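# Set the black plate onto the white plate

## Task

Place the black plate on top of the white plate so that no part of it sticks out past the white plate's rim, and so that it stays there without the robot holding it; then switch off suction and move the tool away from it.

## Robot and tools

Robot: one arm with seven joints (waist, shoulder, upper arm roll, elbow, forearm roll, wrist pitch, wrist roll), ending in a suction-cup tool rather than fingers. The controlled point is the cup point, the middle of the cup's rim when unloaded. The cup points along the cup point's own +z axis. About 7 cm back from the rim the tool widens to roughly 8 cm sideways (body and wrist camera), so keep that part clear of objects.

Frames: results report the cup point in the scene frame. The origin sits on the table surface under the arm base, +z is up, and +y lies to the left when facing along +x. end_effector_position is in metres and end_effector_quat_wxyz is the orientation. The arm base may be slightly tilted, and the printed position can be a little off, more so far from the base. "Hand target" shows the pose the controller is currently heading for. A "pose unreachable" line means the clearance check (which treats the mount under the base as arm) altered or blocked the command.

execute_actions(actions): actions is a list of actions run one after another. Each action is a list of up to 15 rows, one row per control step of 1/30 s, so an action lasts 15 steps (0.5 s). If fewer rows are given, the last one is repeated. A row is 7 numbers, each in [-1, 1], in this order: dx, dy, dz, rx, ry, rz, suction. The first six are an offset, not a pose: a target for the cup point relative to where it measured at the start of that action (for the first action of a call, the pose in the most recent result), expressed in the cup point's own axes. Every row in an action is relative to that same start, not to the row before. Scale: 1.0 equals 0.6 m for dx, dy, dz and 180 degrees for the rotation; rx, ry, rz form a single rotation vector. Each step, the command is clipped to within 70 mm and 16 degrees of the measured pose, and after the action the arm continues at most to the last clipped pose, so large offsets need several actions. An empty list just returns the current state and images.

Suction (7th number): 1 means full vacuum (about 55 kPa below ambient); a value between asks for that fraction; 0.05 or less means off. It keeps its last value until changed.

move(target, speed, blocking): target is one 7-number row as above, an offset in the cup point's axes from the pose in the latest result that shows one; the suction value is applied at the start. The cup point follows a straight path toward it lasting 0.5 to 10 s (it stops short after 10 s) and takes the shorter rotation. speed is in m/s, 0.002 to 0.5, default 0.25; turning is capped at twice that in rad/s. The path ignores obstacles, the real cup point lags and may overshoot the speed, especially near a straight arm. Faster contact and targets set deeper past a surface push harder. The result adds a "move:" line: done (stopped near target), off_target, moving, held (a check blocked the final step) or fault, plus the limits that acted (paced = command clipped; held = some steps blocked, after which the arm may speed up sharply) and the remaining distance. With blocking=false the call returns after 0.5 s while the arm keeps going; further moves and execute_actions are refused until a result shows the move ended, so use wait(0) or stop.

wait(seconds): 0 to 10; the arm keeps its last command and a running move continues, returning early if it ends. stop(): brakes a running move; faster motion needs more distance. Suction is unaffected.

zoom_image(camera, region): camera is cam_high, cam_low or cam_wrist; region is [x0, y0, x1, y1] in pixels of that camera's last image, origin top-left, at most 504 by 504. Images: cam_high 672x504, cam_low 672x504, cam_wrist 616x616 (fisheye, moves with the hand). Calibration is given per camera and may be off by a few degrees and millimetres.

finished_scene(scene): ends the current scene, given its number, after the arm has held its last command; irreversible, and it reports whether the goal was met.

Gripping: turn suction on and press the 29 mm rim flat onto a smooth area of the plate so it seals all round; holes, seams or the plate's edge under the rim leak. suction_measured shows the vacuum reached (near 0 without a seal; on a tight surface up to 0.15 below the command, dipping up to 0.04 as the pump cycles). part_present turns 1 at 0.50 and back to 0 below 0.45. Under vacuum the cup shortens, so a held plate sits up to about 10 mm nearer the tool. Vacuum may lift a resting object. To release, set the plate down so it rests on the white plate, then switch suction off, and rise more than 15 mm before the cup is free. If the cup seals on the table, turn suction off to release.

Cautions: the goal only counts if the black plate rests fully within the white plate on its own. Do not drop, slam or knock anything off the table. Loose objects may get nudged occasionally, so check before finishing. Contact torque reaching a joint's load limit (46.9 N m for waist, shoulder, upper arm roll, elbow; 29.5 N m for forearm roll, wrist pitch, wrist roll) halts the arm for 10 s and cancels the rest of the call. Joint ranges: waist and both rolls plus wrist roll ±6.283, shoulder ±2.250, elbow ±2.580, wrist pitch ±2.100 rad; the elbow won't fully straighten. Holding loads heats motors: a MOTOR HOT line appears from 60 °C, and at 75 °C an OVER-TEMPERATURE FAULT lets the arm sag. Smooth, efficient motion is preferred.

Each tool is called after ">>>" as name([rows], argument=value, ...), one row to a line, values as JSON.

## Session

>>> execute_actions(actions=[])

Scene clock: 0.00 s.
end_effector_position=(+0.4518, -0.0063, +0.2200) suction_measured=0.00 part_present=0 end_effector_quat_wxyz=(-0.003, +0.002, +1.000, +0.007)
Joint positions: [-0.056  0.432  0.001  1.655  0.     1.055  3.089]
Joint velocities: [-0.     0.001 -0.     0.     0.    -0.001 -0.   ]
Motor temperatures (°C, as the motors report them): [30 28 28 28 39 42 37]
Hand target: +0.452, -0.006, +0.220; -0.003, +0.002, +1.000, +0.007
camera_calibration (this result's frames):
cam_wrist: T_world_to_cam=[[0.0809388, -0.988162, -0.130324, 0.00184728], [-0.921677, -0.123976, 0.367615, 0.348635], [-0.379421, 0.0903628, -0.920801, 0.475114], [0, 0, 0, 1]] pos_world=[0.501448, 0.00211533, 0.309562]

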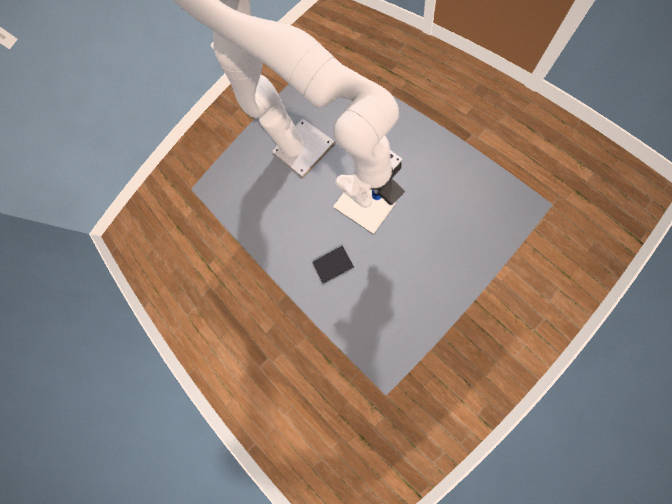

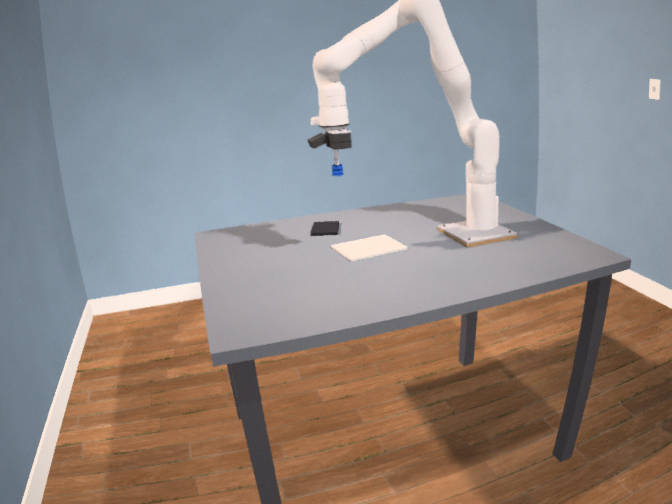

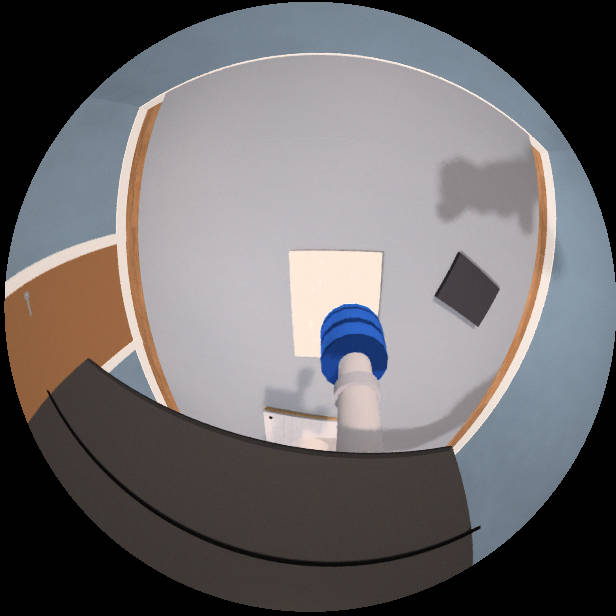

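>>> zoom_image(camera="cam_high", region=[290, 170, 440, 295])

>>> zoom_image(camera="cam_low", region=[300, 205, 420, 275])

Region (290, 170, 440, 295) of cam_high's 672x504 image, scaled by 3.360, with more detail than that image has.

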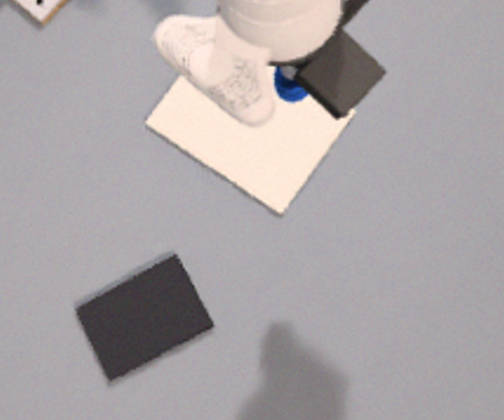

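Region (300, 205, 420, 275) of cam_low's 672x504 image, scaled by 4.200, with more detail than that image has; it fills the top 294 rows of this view, and the rest is white.

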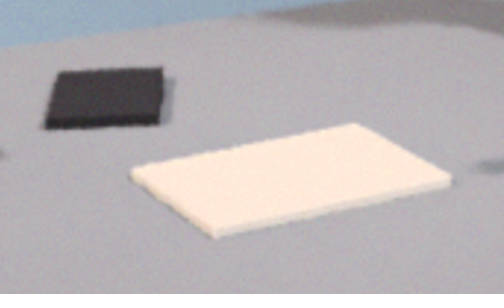

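>>> move(target=[0.004,-0.358,0.31,0,0,0,1], speed=0.3)

>>> move(target=[0,0,0.048,0,0,0,1], speed=0.04)

Scene clock: 8.93 s.
end_effector_position=(+0.4469, -0.2185, +0.0309) suction_measured=0.00 part_present=0 end_effector_quat_wxyz=(-0.003, +0.002, +1.000, +0.007)
Joint positions: [ 0.381  0.81   0.024  1.677 -0.028  0.654  3.565]
Joint velocities: [ 0.003  0.005  0.001 -0.001 -0.001 -0.002  0.001]
Motor temperatures (°C, as the motors report them): [30 28 28 28 39 42 37]
Hand target: +0.447, -0.219, +0.031; -0.003, +0.002, +1.000, +0.007
Off the commanded pose: 0.000 m, 0 deg.
move: done
camera_calibration (this result's frames):
cam_wrist: T_world_to_cam=[[0.0814764, -0.98817, -0.129931, -0.232338], [-0.921637, -0.124325, 0.367597, 0.387222], [-0.379402, 0.0897987, -0.920864, 0.318214], [0, 0, 0, 1]] pos_world=[0.496539, -0.210023, 0.120502]

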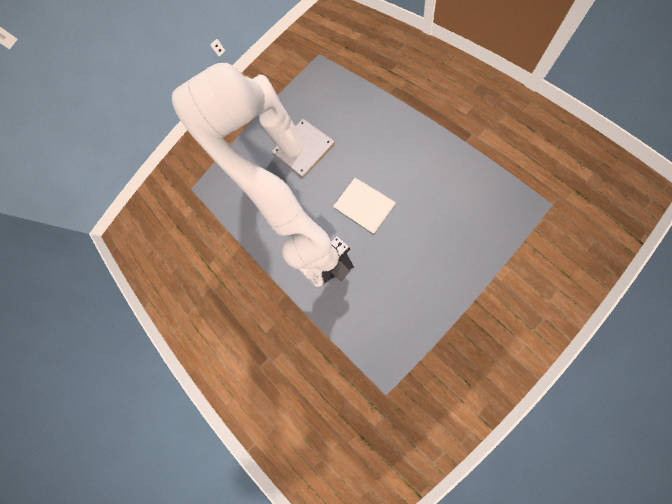

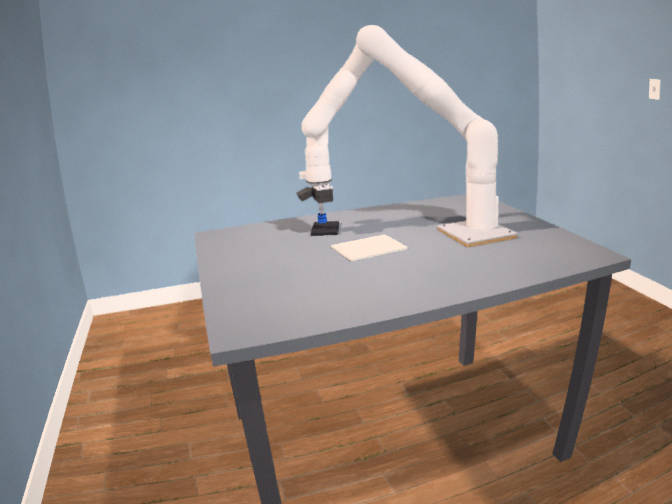

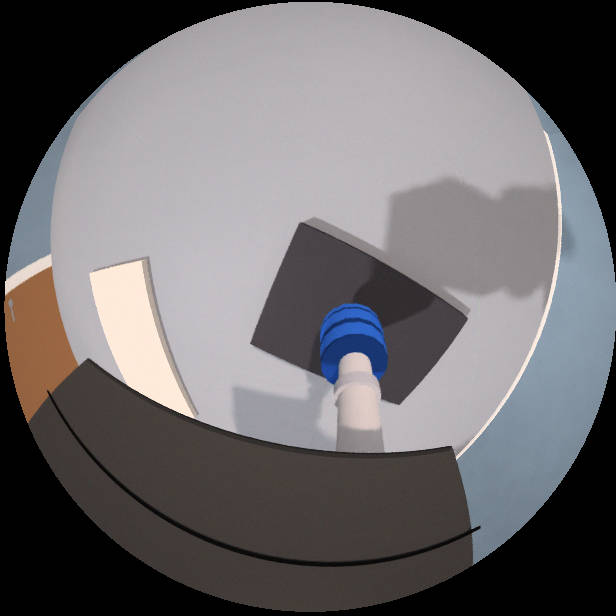

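Scene clock: 9.97 s.
end_effector_position=(+0.4467, -0.2181, +0.0021) suction_measured=0.66 part_present=1 end_effector_quat_wxyz=(-0.003, +0.002, +1.000, +0.007)
Joint positions: [ 0.383  0.866  0.022  1.683 -0.029  0.593  3.566]
Joint velocities: [ 0.     0.002  0.    -0.001  0.    -0.002  0.   ]
Motor temperatures (°C, as the motors report them): [30 28 28 28 39 42 37]
Hand target: +0.447, -0.218, +0.002; -0.003, +0.002, +1.000, +0.007
Off the commanded pose: 0.000 m, 0 deg.
move: done
camera_calibration (this result's frames):
cam_wrist: T_world_to_cam=[[0.081511, -0.98816, -0.129981, -0.235644], [-0.921596, -0.124385, 0.367682, 0.397642], [-0.379497, 0.08982, -0.920823, 0.291622], [0, 0, 0, 1]] pos_world=[0.496342, -0.209587, 0.0916973]

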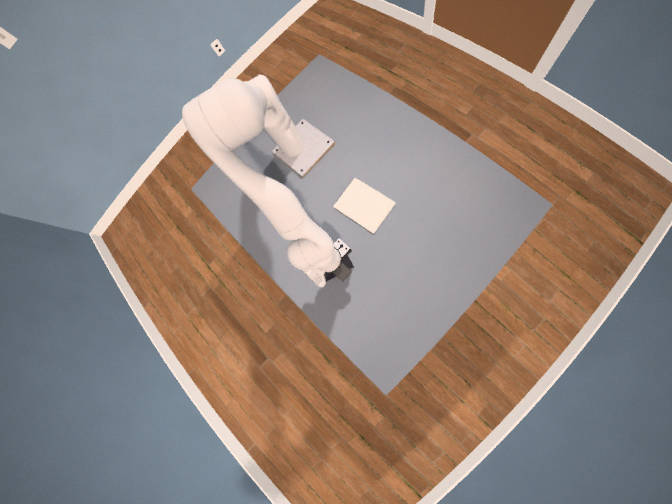

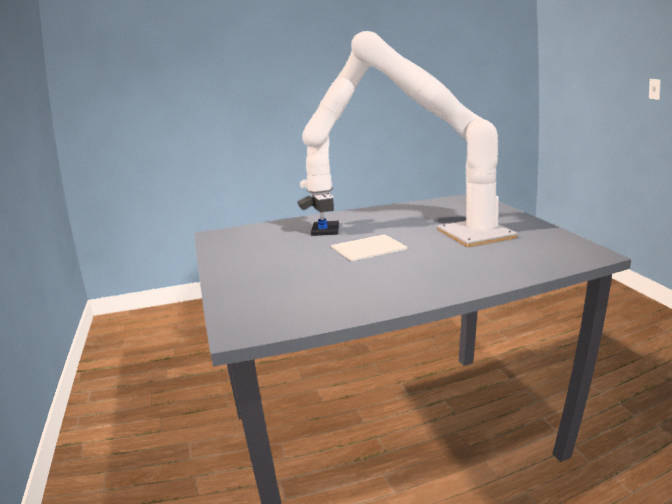

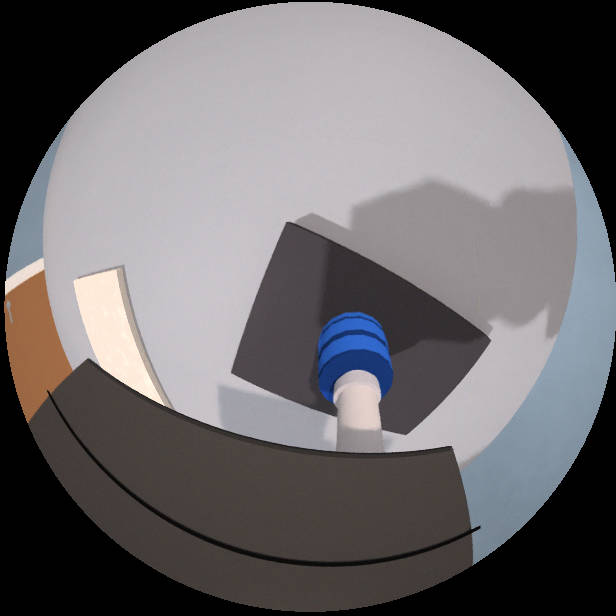

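>>> move(target=[0,0,-0.06,0,0,0,1], speed=0.1)

>>> move(target=[0.101,0.371,0.01,0,0,0.353,1], speed=0.3)

>>> move(target=[0,0,0.035,0,0,0,1], speed=0.04)

Scene clock: 14.47 s.
end_effector_position=(+0.4468, -0.2185, +0.0379) suction_measured=0.98 part_present=1 end_effector_quat_wxyz=(-0.003, +0.002, +1.000, +0.007)
Joint positions: [ 0.381  0.797  0.025  1.674 -0.028  0.67   3.565]
Joint velocities: [-0.    -0.003  0.001  0.001 -0.001  0.003 -0.   ]
Motor temperatures (°C, as the motors report them): [30 29 28 28 39 42 37]
Hand target: +0.447, -0.219, +0.038; -0.003, +0.002, +1.000, +0.007
Off the commanded pose: 0.000 m, 0 deg.
move: done
camera_calibration (this result's frames):
cam_wrist: T_world_to_cam=[[0.0814108, -0.988146, -0.130151, -0.231421], [-0.92148, -0.124385, 0.367971, 0.384458], [-0.379798, 0.0899747, -0.920684, 0.324834], [0, 0, 0, 1]] pos_world=[0.496482, -0.210084, 0.12748]

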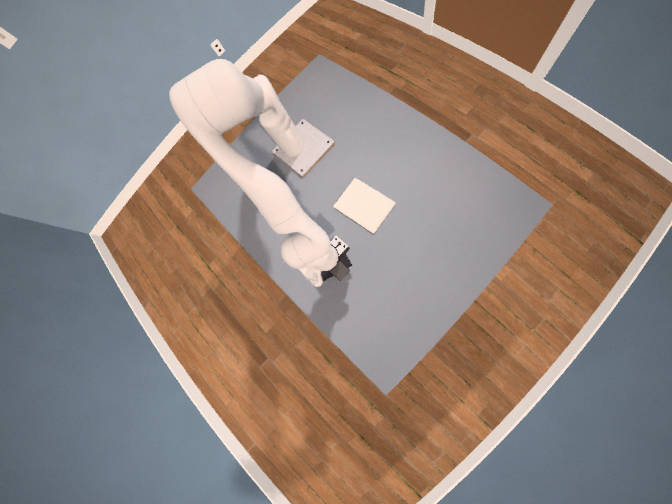

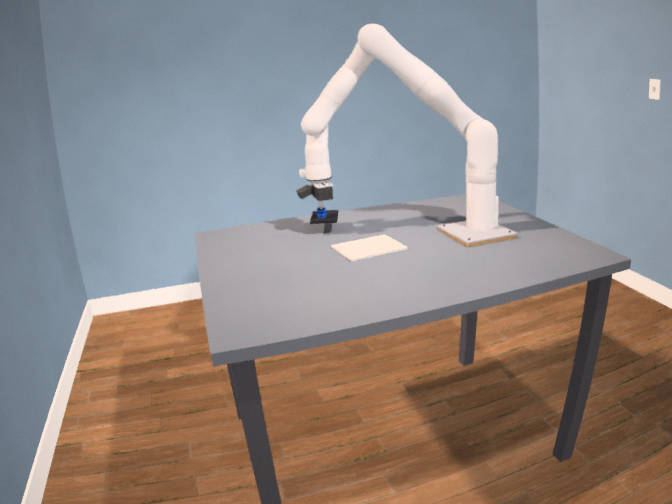

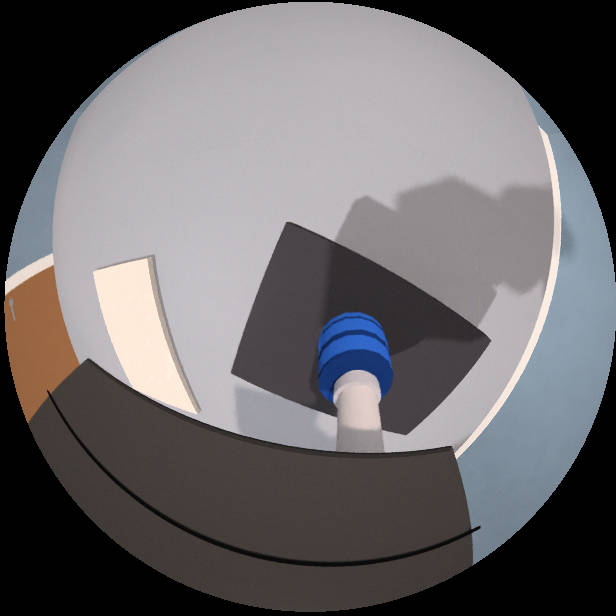

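Scene clock: 16.80 s.
end_effector_position=(+0.3879, +0.0045, +0.0355) suction_measured=0.98 part_present=1 end_effector_quat_wxyz=(-0.006, +0.529, +0.849, +0.005)
Joint positions: [-0.304  0.695  0.311  2.069 -0.474  0.445  2.407]
Joint velocities: [-0.015  0.003  0.001  0.     0.003  0.001 -0.008]
Motor temperatures (°C, as the motors report them): [30 29 28 28 39 42 37]
Hand target: +0.388, +0.005, +0.035; -0.006, +0.528, +0.849, +0.005
Off the commanded pose: 0.001 m, 0 deg.
move: done
camera_calibration (this result's frames):
cam_wrist: T_world_to_cam=[[-0.850727, -0.512062, -0.118559, 0.352483], [-0.515487, 0.768791, 0.378462, 0.196984], [-0.102648, 0.383083, -0.917993, 0.171227], [0, 0, 0, 1]] pos_world=[0.418985, -0.0365413, 0.124425]

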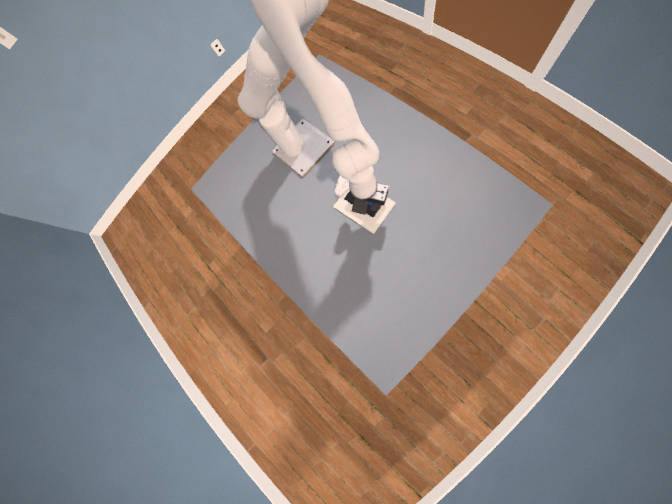

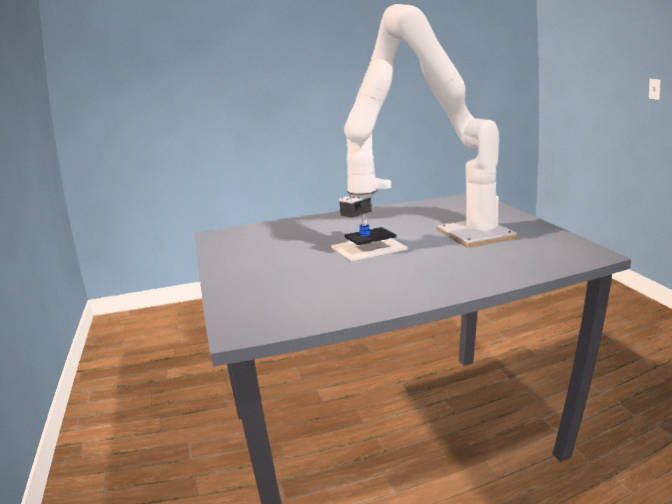

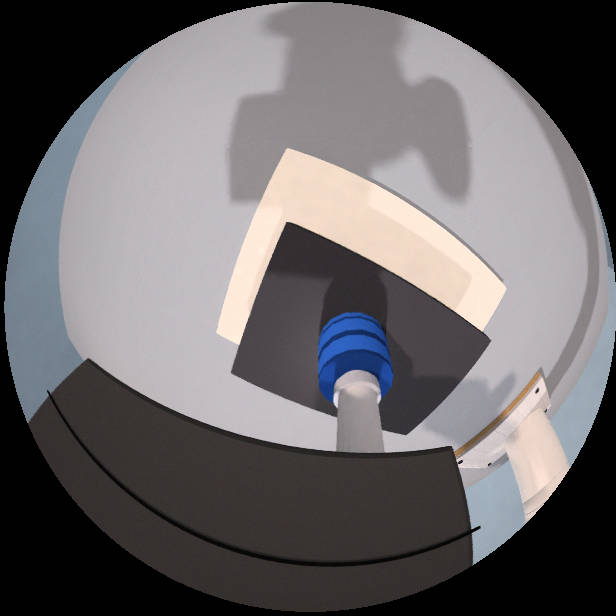

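Scene clock: 17.63 s.
end_effector_position=(+0.3879, +0.0050, +0.0146) suction_measured=0.98 part_present=1 end_effector_quat_wxyz=(-0.006, +0.529, +0.849, +0.005)
Joint positions: [-0.275  0.743  0.27   2.073 -0.5    0.386  2.429]
Joint velocities: [ 0.003  0.004 -0.001 -0.    -0.    -0.002  0.002]
Motor temperatures (°C, as the motors report them): [30 29 28 28 39 42 37]
Hand target: +0.388, +0.005, +0.014; -0.006, +0.529, +0.849, +0.005
Off the commanded pose: 0.000 m, 0 deg.
move: done
camera_calibration (this result's frames):
cam_wrist: T_world_to_cam=[[-0.850535, -0.512292, -0.118941, 0.350171], [-0.515847, 0.768586, 0.378388, 0.204643], [-0.102429, 0.383188, -0.917973, 0.151822], [0, 0, 0, 1]] pos_world=[0.418948, -0.0360729, 0.103584]

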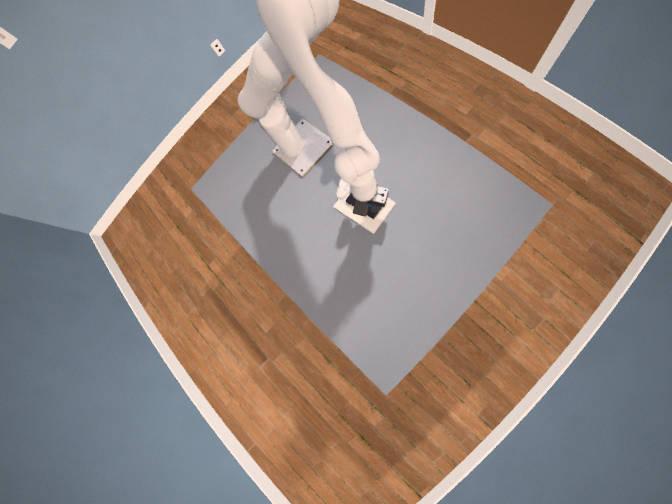

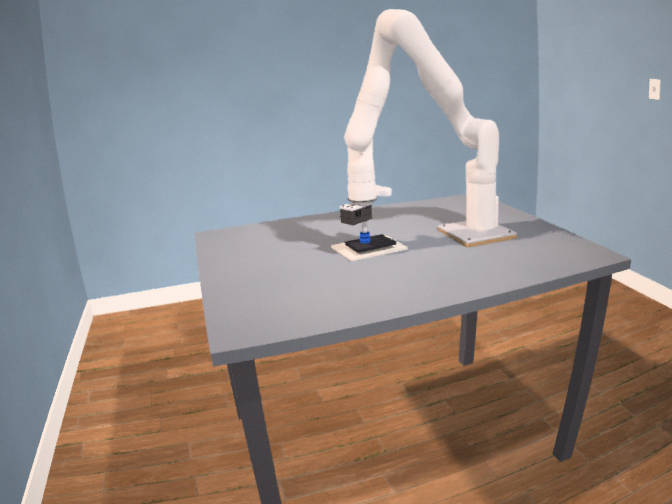

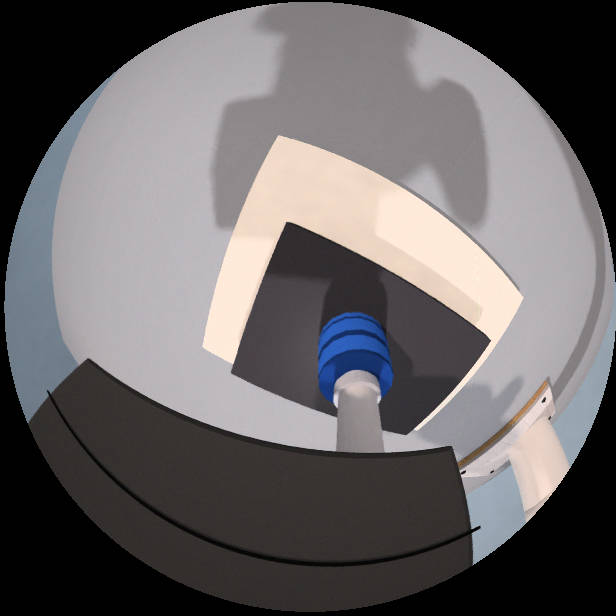

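>>> move(target=[-0.009,-0.004,0.012,0,0,0,1], speed=0.03)

>>> zoom_image(camera="cam_low", region=[320, 205, 420, 275])

Scene clock: 22.47 s.
end_effector_position=(+0.3881, -0.0006, +0.0075) suction_measured=0.98 part_present=1 end_effector_quat_wxyz=(-0.006, +0.528, +0.849, +0.005)
Joint positions: [-0.249  0.759  0.253  2.073 -0.504  0.367  2.448]
Joint velocities: [ 0.005  0.003 -0.001 -0.    -0.002 -0.003  0.003]
Motor temperatures (°C, as the motors report them): [30 29 28 28 39 42 37]
Hand target: +0.388, -0.001, +0.007; -0.006, +0.529, +0.849, +0.005
Off the commanded pose: 0.000 m, 0 deg.
move: done
camera_calibration (this result's frames):
cam_wrist: T_world_to_cam=[[-0.850315, -0.512612, -0.119131, 0.34656], [-0.516217, 0.768375, 0.378313, 0.211926], [-0.102391, 0.383183, -0.91798, 0.147397], [0, 0, 0, 1]] pos_world=[0.419177, -0.0416674, 0.0964193]

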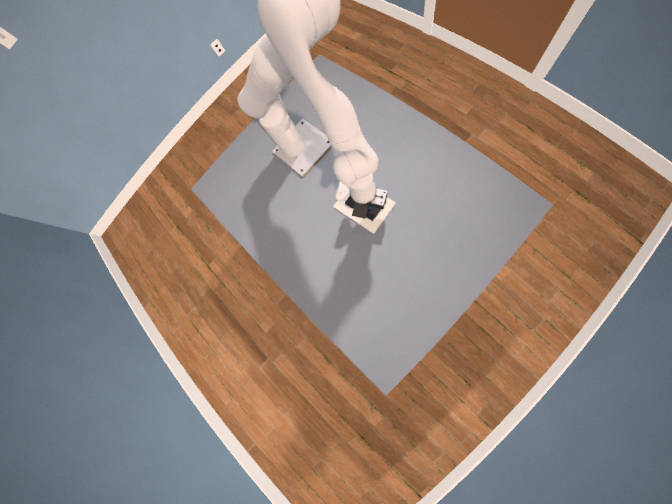

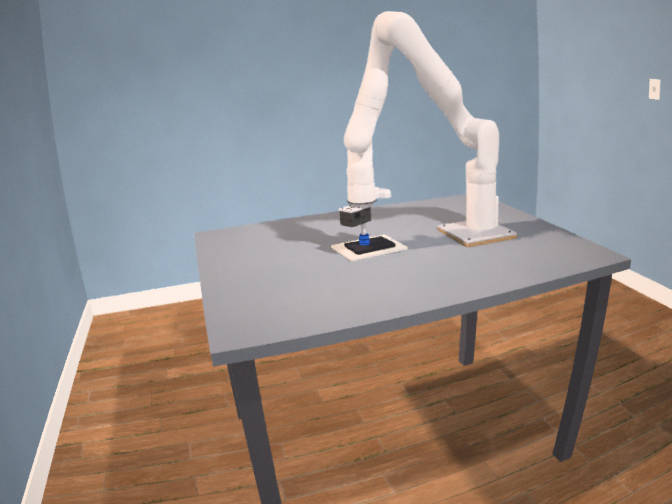

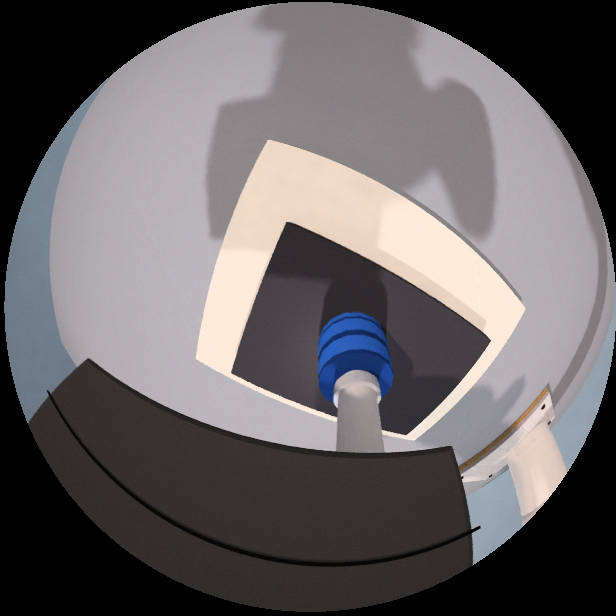

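Region (320, 205, 420, 275) of cam_low's 672x504 image, scaled by 5.040, with more detail than that image has; it fills the top 353 rows of this view, and the rest is white.

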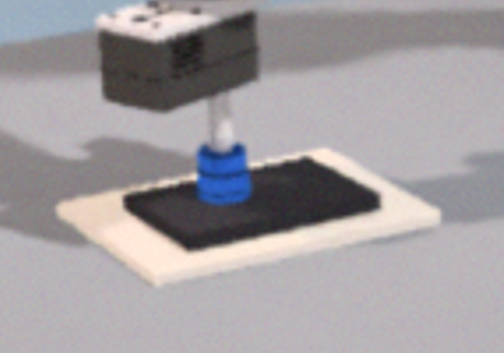

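>>> execute_actions([
  [[0,0,0.005,0,0,0,1]],
  [[0,0,0,0,0,0,0]],
])

>>> move(target=[0,0,-0.2,0,0,0,0])

Scene clock: 26.00 s.
end_effector_position=(+0.3885, -0.0010, +0.0068) suction_measured=0.00 part_present=0 end_effector_quat_wxyz=(-0.005, +0.529, +0.849, +0.006)
Joint positions: [-0.244  0.76   0.249  2.075 -0.506  0.36   2.451]
Joint velocities: [ 0.    -0.    -0.     0.    -0.002 -0.     0.   ]
Motor temperatures (°C, as the motors report them): [30 29 28 28 39 42 37]
Hand target: +0.388, -0.001, +0.006; -0.006, +0.529, +0.849, +0.006
Off the commanded pose: 0.001 m, 0 deg.
camera_calibration (this result's frames):
cam_wrist: T_world_to_cam=[[-0.850571, -0.511482, -0.122127, 0.346766], [-0.516405, 0.768596, 0.377606, 0.212727], [-0.0992719, 0.384247, -0.917877, 0.145711], [0, 0, 0, 1]] pos_world=[0.419268, -0.042126, 0.0957676]

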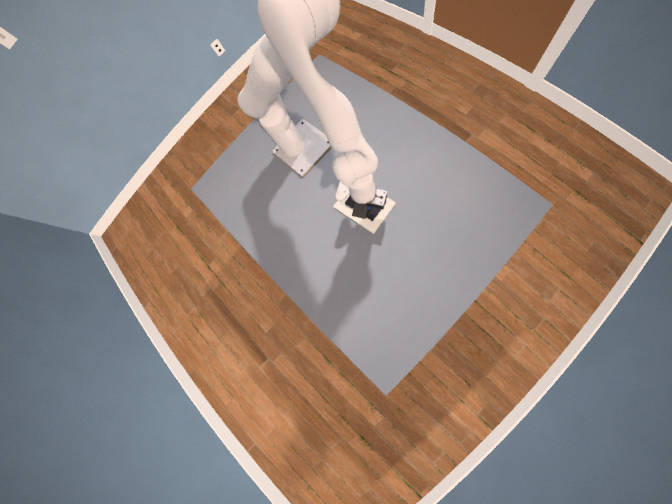

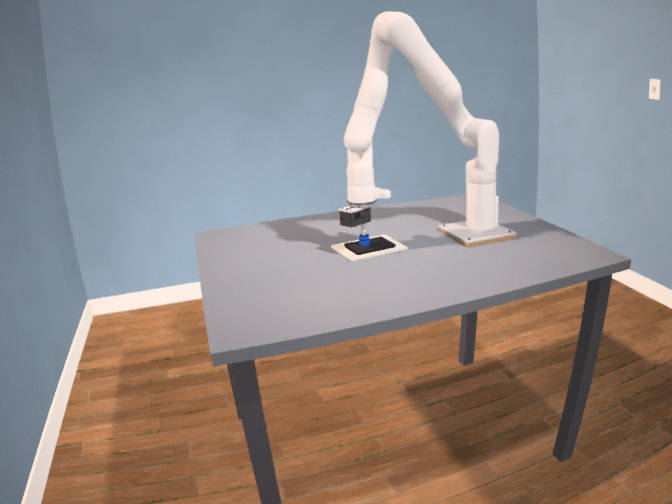

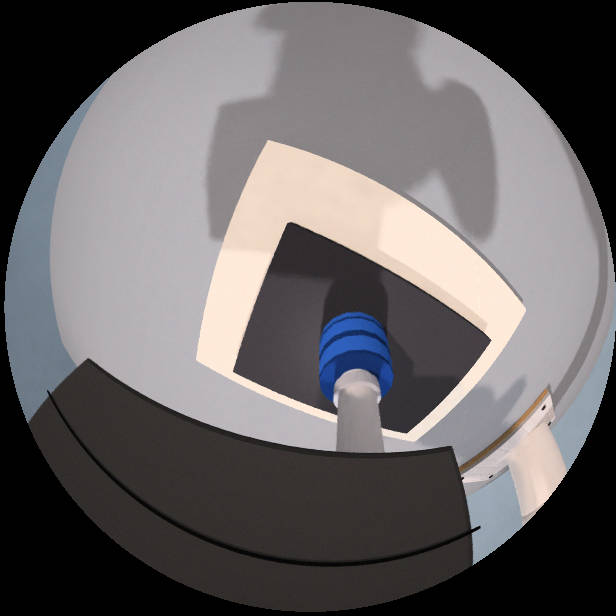

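Scene clock: 27.07 s.
end_effector_position=(+0.3887, -0.0032, +0.1268) suction_measured=0.00 part_present=0 end_effector_quat_wxyz=(-0.005, +0.529, +0.849, +0.006)
Joint positions: [-0.39   0.496  0.444  2.007 -0.324  0.703  2.291]
Joint velocities: [-0.003 -0.003 -0.001 -0.     0.002  0.003 -0.001]
Motor temperatures (°C, as the motors report them): [30 29 28 28 39 42 37]
Hand target: +0.389, -0.003, +0.127; -0.005, +0.529, +0.849, +0.006
Off the commanded pose: 0.000 m, 0 deg.
move: done
camera_calibration (this result's frames):
cam_wrist: T_world_to_cam=[[-0.850856, -0.511157, -0.1215, 0.360457], [-0.515887, 0.768999, 0.377494, 0.168979], [-0.0995249, 0.383873, -0.918007, 0.25685], [0, 0, 0, 1]] pos_world=[0.419434, -0.0442923, 0.215797]

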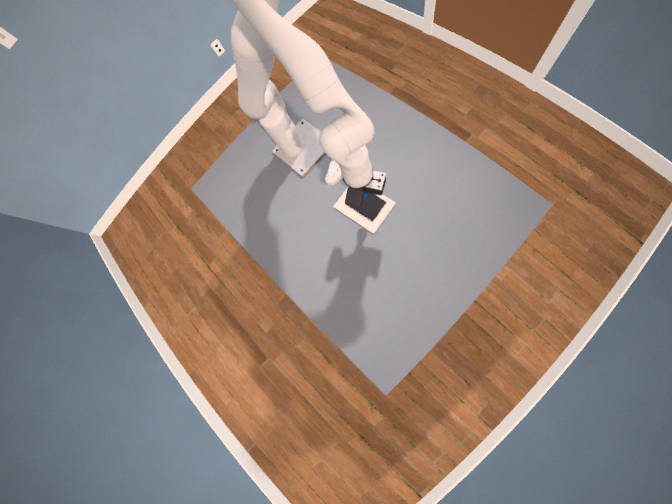

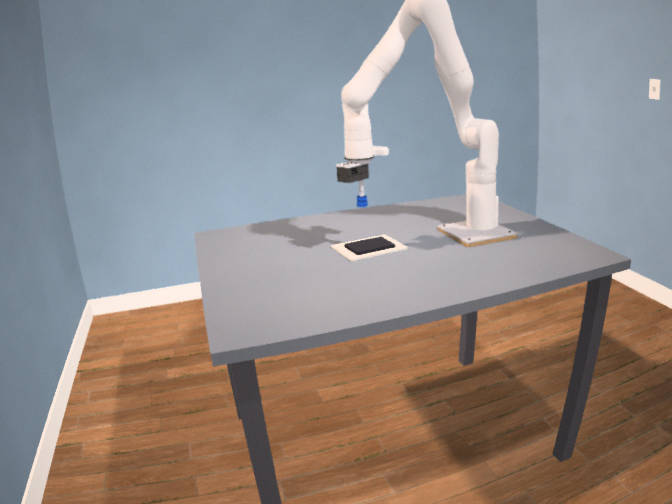

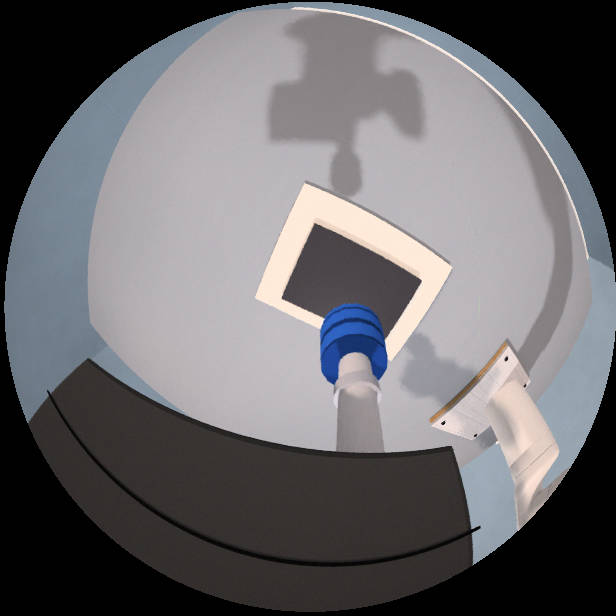

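>>> finished_scene(scene=2)

The scene is finished: the task was done.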